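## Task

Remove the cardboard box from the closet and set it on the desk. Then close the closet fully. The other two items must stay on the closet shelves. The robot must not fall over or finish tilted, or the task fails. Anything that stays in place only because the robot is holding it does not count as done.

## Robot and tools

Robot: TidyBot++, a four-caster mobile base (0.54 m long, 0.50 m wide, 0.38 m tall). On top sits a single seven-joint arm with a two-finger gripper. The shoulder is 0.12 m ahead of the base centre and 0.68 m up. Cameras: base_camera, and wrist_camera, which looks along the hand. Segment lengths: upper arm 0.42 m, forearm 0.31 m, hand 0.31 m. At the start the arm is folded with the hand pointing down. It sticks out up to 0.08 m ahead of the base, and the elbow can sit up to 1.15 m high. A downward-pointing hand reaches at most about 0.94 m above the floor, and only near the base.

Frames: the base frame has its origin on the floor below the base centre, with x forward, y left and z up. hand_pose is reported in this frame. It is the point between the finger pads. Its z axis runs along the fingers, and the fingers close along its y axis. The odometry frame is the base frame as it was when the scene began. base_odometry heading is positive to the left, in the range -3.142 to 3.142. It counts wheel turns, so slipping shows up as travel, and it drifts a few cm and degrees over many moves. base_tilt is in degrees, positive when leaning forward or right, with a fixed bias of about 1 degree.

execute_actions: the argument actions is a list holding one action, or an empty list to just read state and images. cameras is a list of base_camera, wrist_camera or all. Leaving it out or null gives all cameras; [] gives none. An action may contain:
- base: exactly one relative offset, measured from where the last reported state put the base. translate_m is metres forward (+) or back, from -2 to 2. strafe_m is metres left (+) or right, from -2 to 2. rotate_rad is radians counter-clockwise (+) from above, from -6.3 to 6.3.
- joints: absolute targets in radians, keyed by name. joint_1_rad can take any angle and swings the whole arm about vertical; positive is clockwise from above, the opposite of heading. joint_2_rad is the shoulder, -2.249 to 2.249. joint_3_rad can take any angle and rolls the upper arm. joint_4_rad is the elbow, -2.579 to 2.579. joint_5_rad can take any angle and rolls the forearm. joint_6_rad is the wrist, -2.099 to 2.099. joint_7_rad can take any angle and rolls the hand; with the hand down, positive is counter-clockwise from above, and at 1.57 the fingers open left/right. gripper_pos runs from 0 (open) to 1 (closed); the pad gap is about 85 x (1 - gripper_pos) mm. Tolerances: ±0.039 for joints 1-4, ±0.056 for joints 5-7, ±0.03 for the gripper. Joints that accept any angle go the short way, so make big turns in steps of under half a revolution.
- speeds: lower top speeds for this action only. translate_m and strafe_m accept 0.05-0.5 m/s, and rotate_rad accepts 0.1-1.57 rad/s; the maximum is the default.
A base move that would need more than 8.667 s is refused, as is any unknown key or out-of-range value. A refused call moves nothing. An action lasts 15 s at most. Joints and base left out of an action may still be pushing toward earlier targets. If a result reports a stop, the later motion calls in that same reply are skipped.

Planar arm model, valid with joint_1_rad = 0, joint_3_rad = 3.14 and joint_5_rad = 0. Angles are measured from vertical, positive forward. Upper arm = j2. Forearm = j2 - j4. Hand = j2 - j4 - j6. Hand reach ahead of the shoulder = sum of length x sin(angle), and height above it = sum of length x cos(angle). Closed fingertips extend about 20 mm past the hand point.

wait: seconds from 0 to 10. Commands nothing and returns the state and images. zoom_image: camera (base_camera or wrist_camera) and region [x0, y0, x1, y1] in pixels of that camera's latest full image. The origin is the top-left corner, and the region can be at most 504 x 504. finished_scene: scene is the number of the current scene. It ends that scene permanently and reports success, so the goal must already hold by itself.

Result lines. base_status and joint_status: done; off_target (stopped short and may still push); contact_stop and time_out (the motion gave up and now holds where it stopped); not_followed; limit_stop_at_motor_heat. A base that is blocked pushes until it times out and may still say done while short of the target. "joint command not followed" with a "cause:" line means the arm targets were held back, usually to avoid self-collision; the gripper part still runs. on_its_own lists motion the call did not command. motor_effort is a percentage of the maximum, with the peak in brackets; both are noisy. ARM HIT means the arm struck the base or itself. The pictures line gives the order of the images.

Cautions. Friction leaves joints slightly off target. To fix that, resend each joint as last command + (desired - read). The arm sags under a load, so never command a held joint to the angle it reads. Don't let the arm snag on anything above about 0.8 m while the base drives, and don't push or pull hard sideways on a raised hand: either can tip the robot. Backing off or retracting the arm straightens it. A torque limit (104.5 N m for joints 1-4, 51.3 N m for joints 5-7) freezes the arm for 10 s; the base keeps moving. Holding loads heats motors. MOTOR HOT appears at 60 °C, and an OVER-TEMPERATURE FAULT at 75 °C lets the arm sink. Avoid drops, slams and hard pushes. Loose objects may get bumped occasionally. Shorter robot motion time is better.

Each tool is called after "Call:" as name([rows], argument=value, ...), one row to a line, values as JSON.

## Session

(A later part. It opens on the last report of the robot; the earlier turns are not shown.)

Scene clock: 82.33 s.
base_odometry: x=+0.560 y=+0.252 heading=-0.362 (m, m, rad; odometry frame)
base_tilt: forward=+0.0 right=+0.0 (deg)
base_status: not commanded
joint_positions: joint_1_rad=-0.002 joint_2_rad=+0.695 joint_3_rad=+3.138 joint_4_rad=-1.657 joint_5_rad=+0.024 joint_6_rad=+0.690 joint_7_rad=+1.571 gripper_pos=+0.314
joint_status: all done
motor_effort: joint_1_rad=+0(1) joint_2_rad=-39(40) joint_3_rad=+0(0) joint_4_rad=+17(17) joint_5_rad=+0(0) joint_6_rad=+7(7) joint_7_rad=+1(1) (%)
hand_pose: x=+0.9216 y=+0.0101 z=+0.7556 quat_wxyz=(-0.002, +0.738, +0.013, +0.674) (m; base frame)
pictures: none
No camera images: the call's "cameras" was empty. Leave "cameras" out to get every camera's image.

Call:
execute_actions([
  {"joints":{"gripper_pos":0}},
], cameras=["wrist_camera"])

Call:
execute_actions([
  {"base":{"translate_m":-0.15},"joints":{"joint_2_rad":0.66},"speeds":{"translate_m":0.3}},
], cameras=["wrist_camera"])

Scene clock: 84.07 s.
base_odometry: x=+0.560 y=+0.252 heading=-0.362 (m, m, rad; odometry frame)
base_tilt: forward=+0.0 right=+0.0 (deg)
base_status: not commanded
joint_positions: joint_1_rad=-0.002 joint_2_rad=+0.695 joint_3_rad=+3.138 joint_4_rad=-1.657 joint_5_rad=+0.024 joint_6_rad=+0.690 joint_7_rad=+1.571 gripper_pos=+0.000
joint_status: all done
motor_effort: joint_1_rad=+0(0) joint_2_rad=-39(40) joint_3_rad=+0(0) joint_4_rad=+16(16) joint_5_rad=+0(0) joint_6_rad=+6(7) joint_7_rad=+1(1) (%)
hand_pose: x=+0.9216 y=+0.0101 z=+0.7556 quat_wxyz=(-0.002, +0.738, +0.013, +0.674) (m; base frame)
pictures: wrist_camera
Images, in order (width x height): wrist_camera 644x476.

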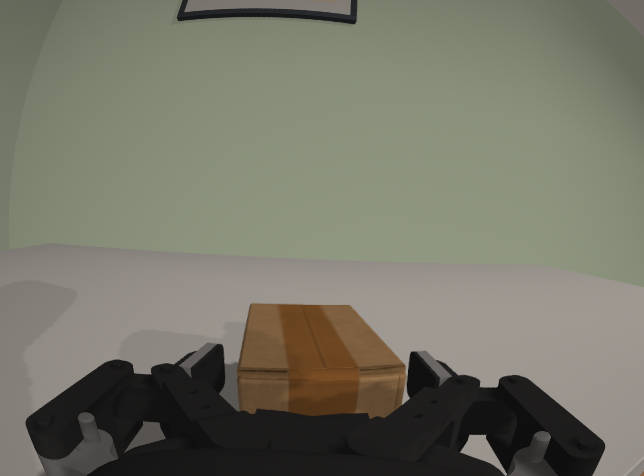

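Scene clock: 85.53 s.
base_odometry: x=+0.419 y=+0.305 heading=-0.362 (m, m, rad; odometry frame)
base_tilt: forward=+0.0 right=+0.0 (deg)
base_status: done
joint_positions: joint_1_rad=-0.001 joint_2_rad=+0.666 joint_3_rad=+3.138 joint_4_rad=-1.657 joint_5_rad=+0.024 joint_6_rad=+0.691 joint_7_rad=+1.571 gripper_pos=+0.000
joint_status: all done
motor_effort: joint_1_rad=+0(3) joint_2_rad=-39(41) joint_3_rad=+0(2) joint_4_rad=+17(17) joint_5_rad=+0(0) joint_6_rad=+6(8) joint_7_rad=+1(1) (%)
hand_pose: x=+0.9191 y=+0.0093 z=+0.7789 quat_wxyz=(-0.002, +0.728, +0.013, +0.685) (m; base frame)
pictures: wrist_camera
Images, in order (width x height): wrist_camera 644x476.

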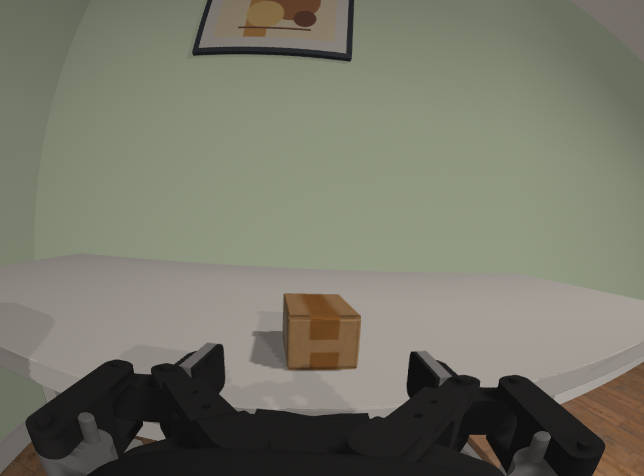

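Call:
execute_actions([
  {"base":{"rotate_rad":-2.543},"joints":{"joint_1_rad":0,"joint_2_rad":0,"joint_3_rad":3.14,"joint_4_rad":-1.73,"joint_6_rad":0.12,"joint_7_rad":3.14,"gripper_pos":1}},
], cameras=[])

Call:
execute_actions([
  {"base":{"translate_m":1.45}},
], cameras=[])

Call:
execute_actions([
  {"base":{"rotate_rad":-0.468}},
])

Scene clock: 89.70 s.
base_odometry: x=+0.419 y=+0.305 heading=-2.905 (m, m, rad; odometry frame)
base_tilt: forward=+0.0 right=+0.0 (deg)
base_status: done
joint_positions: joint_1_rad=+0.003 joint_2_rad=+0.009 joint_3_rad=+3.143 joint_4_rad=-1.709 joint_5_rad=+0.024 joint_6_rad=+0.152 joint_7_rad=+3.124 gripper_pos=+0.999
joint_status: all done
motor_effort: joint_1_rad=+0(5) joint_2_rad=-21(41) joint_3_rad=+0(3) joint_4_rad=+21(20) joint_5_rad=+0(1) joint_6_rad=+6(8) joint_7_rad=+1(1) (%)
hand_pose: x=+0.7452 y=-0.0008 z=+1.0579 quat_wxyz=(+0.503, +0.498, +0.500, +0.499) (m; base frame)
pictures: none
No camera images: the call's "cameras" was empty. Leave "cameras" out to get every camera's image.

Scene clock: 93.97 s.
base_odometry: x=-0.991 y=-0.034 heading=-2.905 (m, m, rad; odometry frame)
base_tilt: forward=+0.0 right=+0.0 (deg)
base_status: done
joint_positions: joint_1_rad=+0.003 joint_2_rad=+0.003 joint_3_rad=+3.143 joint_4_rad=-1.712 joint_5_rad=+0.024 joint_6_rad=+0.149 joint_7_rad=+3.124 gripper_pos=+0.999
joint_status: not commanded
motor_effort: joint_1_rad=+0(1) joint_2_rad=-21(24) joint_3_rad=+1(1) joint_4_rad=+21(21) joint_5_rad=+0(0) joint_6_rad=+7(7) joint_7_rad=+1(1) (%)
hand_pose: x=+0.7427 y=-0.0009 z=+1.0589 quat_wxyz=(+0.503, +0.498, +0.500, +0.499) (m; base frame)
pictures: none
No camera images: the call's "cameras" was empty. Leave "cameras" out to get every camera's image.

Scene clock: 95.53 s.
base_odometry: x=-0.991 y=-0.034 heading=+2.910 (m, m, rad; odometry frame)
base_tilt: forward=+0.0 right=+0.0 (deg)
base_status: done
joint_positions: joint_1_rad=+0.007 joint_2_rad=+0.003 joint_3_rad=+3.148 joint_4_rad=-1.712 joint_5_rad=+0.024 joint_6_rad=+0.149 joint_7_rad=+3.124 gripper_pos=+0.999
joint_status: not commanded
motor_effort: joint_1_rad=+0(3) joint_2_rad=-21(22) joint_3_rad=+1(3) joint_4_rad=+21(21) joint_5_rad=+0(0) joint_6_rad=+5(7) joint_7_rad=+1(1) (%)
hand_pose: x=+0.7427 y=-0.0055 z=+1.0589 quat_wxyz=(+0.505, +0.500, +0.498, +0.497) (m; base frame)
pictures: base_camera, wrist_camera
Images, in order (width x height): base_camera 644x364, wrist_camera 644x476.

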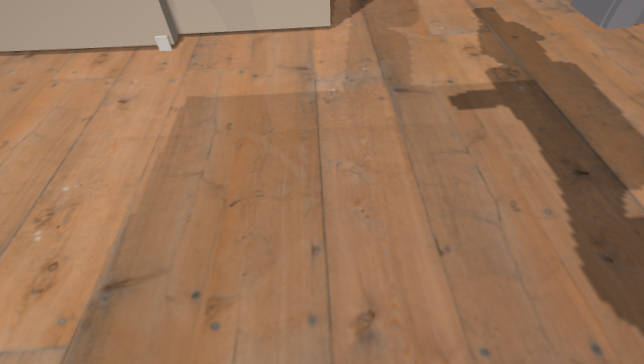

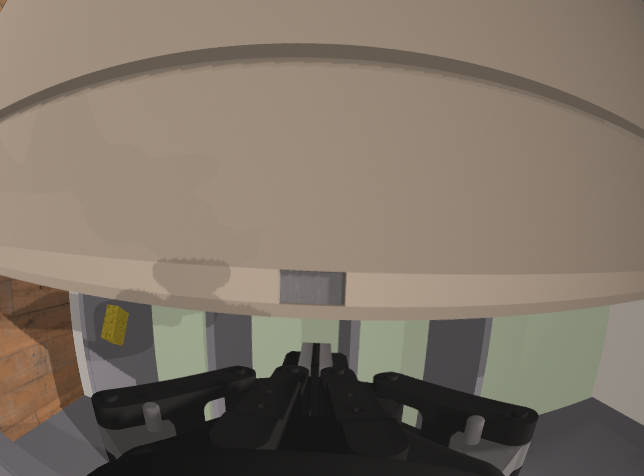

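Call:
execute_actions([
  {"base":{"translate_m":0.16},"speeds":{"translate_m":0.2}},
], cameras=["wrist_camera"])

Scene clock: 97.83 s.
base_odometry: x=-1.147 y=+0.003 heading=+2.909 (m, m, rad; odometry frame)
base_tilt: forward=+0.0 right=+0.0 (deg)
base_status: done
joint_positions: joint_1_rad=+0.007 joint_2_rad=+0.003 joint_3_rad=+3.148 joint_4_rad=-1.712 joint_5_rad=+0.024 joint_6_rad=+0.148 joint_7_rad=+3.124 gripper_pos=+0.999
joint_status: not commanded
motor_effort: joint_1_rad=+0(1) joint_2_rad=-21(24) joint_3_rad=+0(1) joint_4_rad=+20(22) joint_5_rad=+0(0) joint_6_rad=+6(6) joint_7_rad=+1(1) (%)
hand_pose: x=+0.7426 y=-0.0055 z=+1.0585 quat_wxyz=(+0.505, +0.500, +0.498, +0.497) (m; base frame)
pictures: wrist_camera
Images, in order (width x height): wrist_camera 644x476.

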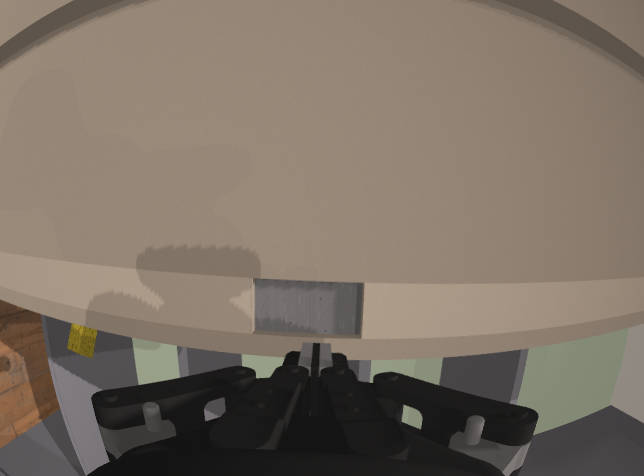

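Call:
execute_actions([
  {"base":{"strafe_m":0.012},"speeds":{"strafe_m":0.05}},
], cameras=[])

Call:
execute_actions([
  {"base":{"translate_m":0.04},"speeds":{"translate_m":0.08}},
], cameras=["wrist_camera"])

Scene clock: 99.50 s.
base_odometry: x=-1.150 y=-0.009 heading=+2.909 (m, m, rad; odometry frame)
base_tilt: forward=+0.0 right=+0.0 (deg)
base_status: done
joint_positions: joint_1_rad=+0.004 joint_2_rad=+0.003 joint_3_rad=+3.145 joint_4_rad=-1.712 joint_5_rad=+0.024 joint_6_rad=+0.148 joint_7_rad=+3.124 gripper_pos=+0.999
joint_status: not commanded
motor_effort: joint_1_rad=+0(3) joint_2_rad=-21(22) joint_3_rad=+1(3) joint_4_rad=+20(22) joint_5_rad=+0(0) joint_6_rad=+7(6) joint_7_rad=+1(1) (%)
hand_pose: x=+0.7426 y=-0.0026 z=+1.0585 quat_wxyz=(+0.503, +0.499, +0.499, +0.498) (m; base frame)
pictures: none
No camera images: the call's "cameras" was empty. Leave "cameras" out to get every camera's image.

Scene clock: 100.50 s.
base_odometry: x=-1.189 y=+0.000 heading=+2.909 (m, m, rad; odometry frame)
base_tilt: forward=+0.0 right=+0.0 (deg)
base_status: done
joint_positions: joint_1_rad=+0.004 joint_2_rad=+0.002 joint_3_rad=+3.145 joint_4_rad=-1.713 joint_5_rad=+0.024 joint_6_rad=+0.148 joint_7_rad=+3.124 gripper_pos=+0.999
joint_status: not commanded
motor_effort: joint_1_rad=+0(0) joint_2_rad=-20(24) joint_3_rad=+0(1) joint_4_rad=+20(20) joint_5_rad=+0(0) joint_6_rad=+6(7) joint_7_rad=+1(0) (%)
hand_pose: x=+0.7423 y=-0.0026 z=+1.0589 quat_wxyz=(+0.504, +0.499, +0.499, +0.499) (m; base frame)
pictures: wrist_camera
Images, in order (width x height): wrist_camera 644x476.

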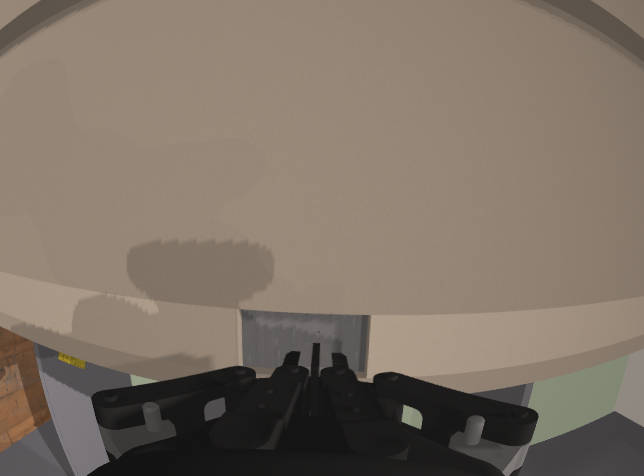

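Call:
execute_actions([
  {"base":{"translate_m":0.06},"speeds":{"translate_m":0.06}},
], cameras=[])

Call:
execute_actions([
  {"base":{"strafe_m":-0.25},"speeds":{"strafe_m":0.11}},
])

Scene clock: 102.63 s.
base_odometry: x=-1.247 y=+0.014 heading=+2.910 (m, m, rad; odometry frame)
base_tilt: forward=+0.0 right=+0.0 (deg)
base_status: done
joint_positions: joint_1_rad=+0.004 joint_2_rad=-0.030 joint_3_rad=+3.145 joint_4_rad=-1.733 joint_5_rad=+0.024 joint_6_rad=+0.136 joint_7_rad=+3.124 gripper_pos=+0.999
joint_status: not commanded
motor_effort: joint_1_rad=+1(1) joint_2_rad=-15(22) joint_3_rad=+2(2) joint_4_rad=+23(25) joint_5_rad=+0(0) joint_6_rad=+8(9) joint_7_rad=+1(1) (%)
hand_pose: x=+0.7293 y=-0.0025 z=+1.0622 quat_wxyz=(+0.504, +0.499, +0.499, +0.499) (m; base frame)
pictures: none
No camera images: the call's "cameras" was empty. Leave "cameras" out to get every camera's image.

Scene clock: 105.63 s.
base_odometry: x=-1.190 y=+0.257 heading=+2.910 (m, m, rad; odometry frame)
base_tilt: forward=+0.0 right=+0.0 (deg)
base_status: done
joint_positions: joint_1_rad=-0.001 joint_2_rad=-0.018 joint_3_rad=+3.137 joint_4_rad=-1.731 joint_5_rad=+0.024 joint_6_rad=+0.136 joint_7_rad=+3.124 gripper_pos=+0.999
joint_status: not commanded
motor_effort: joint_1_rad=-2(10) joint_2_rad=-16(19) joint_3_rad=-1(12) joint_4_rad=+22(23) joint_5_rad=+0(1) joint_6_rad=+8(8) joint_7_rad=+0(1) (%)
hand_pose: x=+0.7336 y=+0.0056 z=+1.0562 quat_wxyz=(+0.498, +0.498, +0.505, +0.499) (m; base frame)
pictures: base_camera, wrist_camera
Images, in order (width x height): base_camera 644x364, wrist_camera 644x476.

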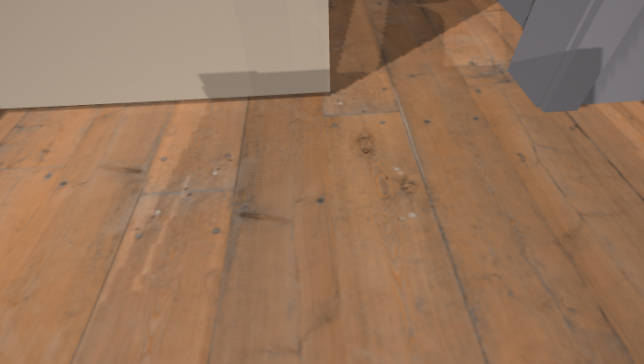

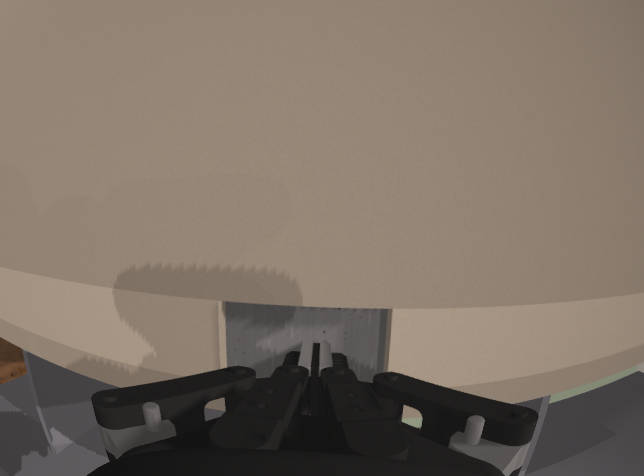

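Call:
execute_actions([
  {"base":{"strafe_m":-0.29},"speeds":{"strafe_m":0.1}},
])

Scene clock: 109.90 s.
base_odometry: x=-1.123 y=+0.540 heading=+2.910 (m, m, rad; odometry frame)
base_tilt: forward=+0.0 right=+0.0 (deg)
base_status: done
joint_positions: joint_1_rad=-0.006 joint_2_rad=-0.013 joint_3_rad=+3.132 joint_4_rad=-1.730 joint_5_rad=+0.024 joint_6_rad=+0.136 joint_7_rad=+3.124 gripper_pos=+0.999
joint_status: not commanded
motor_effort: joint_1_rad=+0(8) joint_2_rad=-20(20) joint_3_rad=+0(9) joint_4_rad=+20(24) joint_5_rad=+0(1) joint_6_rad=+7(9) joint_7_rad=+1(1) (%)
hand_pose: x=+0.7355 y=+0.0116 z=+1.0537 quat_wxyz=(+0.494, +0.496, +0.508, +0.501) (m; base frame)
pictures: base_camera, wrist_camera
Images, in order (width x height): base_camera 644x364, wrist_camera 644x476.

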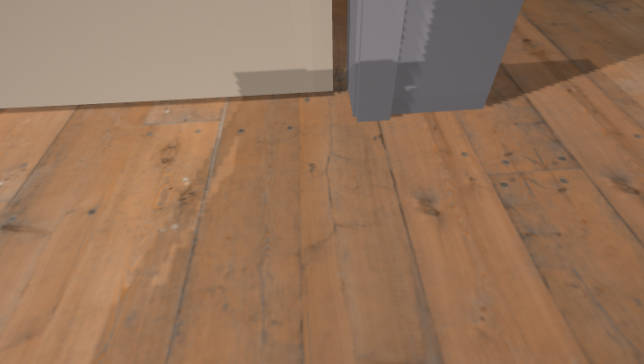

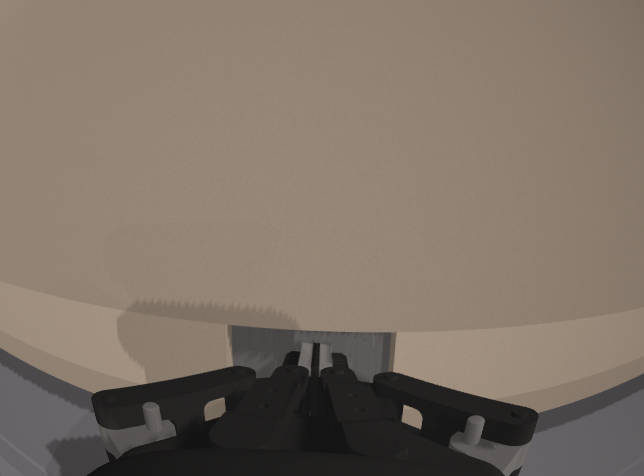

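Call:
execute_actions([
  {"joints":{"joint_1_rad":0.07,"joint_2_rad":0.02}},
], cameras=[])

Call:
execute_actions([
  {"joints":{"joint_1_rad":0.14,"joint_3_rad":3.17}},
])

Scene clock: 111.93 s.
base_odometry: x=-1.123 y=+0.539 heading=+2.910 (m, m, rad; odometry frame)
base_tilt: forward=+0.0 right=+0.0 (deg)
base_status: not commanded
joint_positions: joint_1_rad=+0.048 joint_2_rad=-0.006 joint_3_rad=+3.120 joint_4_rad=-1.730 joint_5_rad=+0.024 joint_6_rad=+0.136 joint_7_rad=+3.124 gripper_pos=+0.999
joint_status: all done
motor_effort: joint_1_rad=+2(8) joint_2_rad=-17(20) joint_3_rad=+2(10) joint_4_rad=+19(21) joint_5_rad=+0(1) joint_6_rad=+4(7) joint_7_rad=+1(0) (%)
hand_pose: x=+0.7381 y=-0.0140 z=+1.0490 quat_wxyz=(+0.503, +0.509, +0.500, +0.488) (m; base frame)
pictures: none
No camera images: the call's "cameras" was empty. Leave "cameras" out to get every camera's image.

Scene clock: 112.73 s.
base_odometry: x=-1.123 y=+0.539 heading=+2.910 (m, m, rad; odometry frame)
base_tilt: forward=+0.0 right=+0.0 (deg)
base_status: not commanded
joint_positions: joint_1_rad=+0.076 joint_2_rad=-0.005 joint_3_rad=+3.115 joint_4_rad=-1.730 joint_5_rad=+0.024 joint_6_rad=+0.136 joint_7_rad=+3.124 gripper_pos=+0.999
joint_status: joint_1_rad off_target (ended at +0.076, target +0.140); joint_3_rad off_target (ended at +3.115, target +3.170)
motor_effort: joint_1_rad=+8(16) joint_2_rad=-18(19) joint_3_rad=+9(18) joint_4_rad=+19(20) joint_5_rad=-1(2) joint_6_rad=+5(6) joint_7_rad=+1(0) (%)
hand_pose: x=+0.7379 y=-0.0281 z=+1.0484 quat_wxyz=(+0.508, +0.515, +0.494, +0.482) (m; base frame)
pictures: base_camera, wrist_camera
Images, in order (width x height): base_camera 644x364, wrist_camera 644x476.

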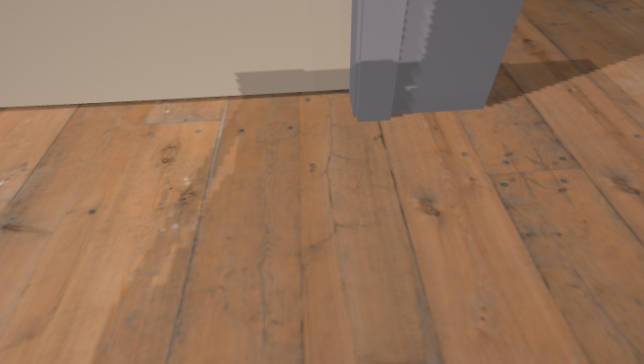

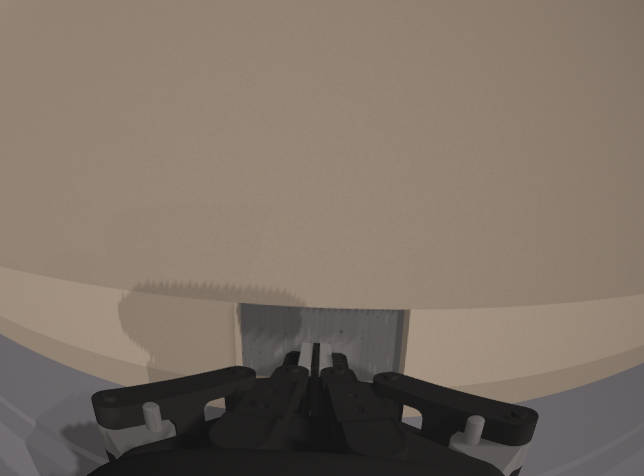

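Call:
execute_actions([
  {"joints":{"joint_1_rad":0.17,"joint_3_rad":3.2}},
], cameras=[])

Call:
execute_actions([
  {"base":{"translate_m":-0.15},"joints":{"joint_1_rad":0.06,"joint_3_rad":3.11,"joint_2_rad":0}},
])

Scene clock: 114.13 s.
base_odometry: x=-1.123 y=+0.539 heading=+2.910 (m, m, rad; odometry frame)
base_tilt: forward=+0.0 right=+0.0 (deg)
base_status: not commanded
joint_positions: joint_1_rad=+0.080 joint_2_rad=-0.005 joint_3_rad=+3.112 joint_4_rad=-1.730 joint_5_rad=+0.024 joint_6_rad=+0.136 joint_7_rad=+3.124 gripper_pos=+0.999
joint_status: joint_1_rad off_target (ended at +0.080, target +0.170); joint_3_rad off_target (ended at +3.112, target +3.200)
motor_effort: joint_1_rad=+14(18) joint_2_rad=-18(18) joint_3_rad=+16(20) joint_4_rad=+17(19) joint_5_rad=-2(2) joint_6_rad=+4(5) joint_7_rad=+0(1) (%)
hand_pose: x=+0.7379 y=-0.0287 z=+1.0484 quat_wxyz=(+0.508, +0.515, +0.494, +0.482) (m; base frame)
pictures: none
No camera images: the call's "cameras" was empty. Leave "cameras" out to get every camera's image.

Scene clock: 115.60 s.
base_odometry: x=-0.977 y=+0.505 heading=+2.910 (m, m, rad; odometry frame)
base_tilt: forward=+0.0 right=+0.0 (deg)
base_status: done
joint_positions: joint_1_rad=+0.068 joint_2_rad=-0.004 joint_3_rad=+3.118 joint_4_rad=-1.730 joint_5_rad=+0.024 joint_6_rad=+0.136 joint_7_rad=+3.124 gripper_pos=+0.999
joint_status: all done
motor_effort: joint_1_rad=+0(14) joint_2_rad=-20(24) joint_3_rad=+1(16) joint_4_rad=+20(21) joint_5_rad=+0(2) joint_6_rad=+7(7) joint_7_rad=+1(1) (%)
hand_pose: x=+0.7383 y=-0.0252 z=+1.0481 quat_wxyz=(+0.507, +0.514, +0.496, +0.484) (m; base frame)
pictures: base_camera, wrist_camera
Images, in order (width x height): base_camera 644x364, wrist_camera 644x476.

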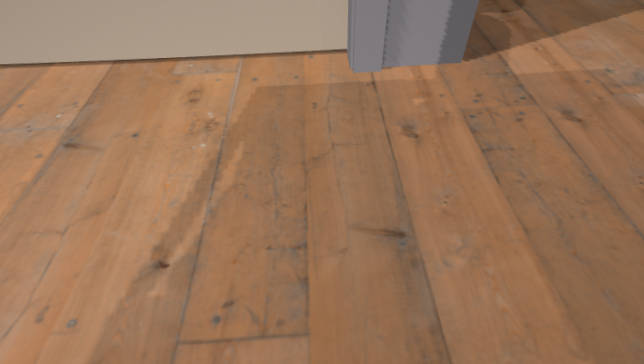

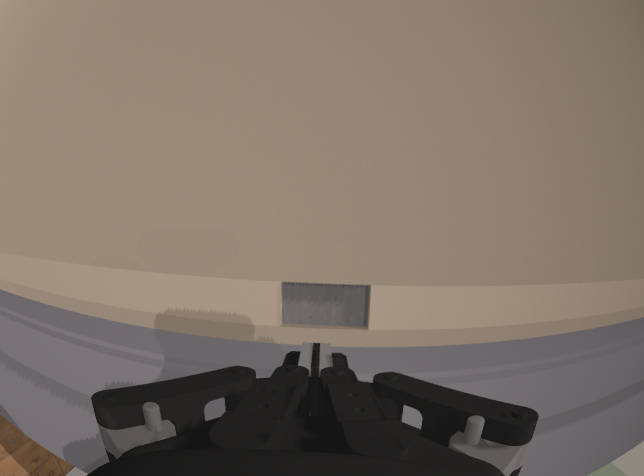

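Call:
finished_scene(scene=2)

The scene is finished: the task was done.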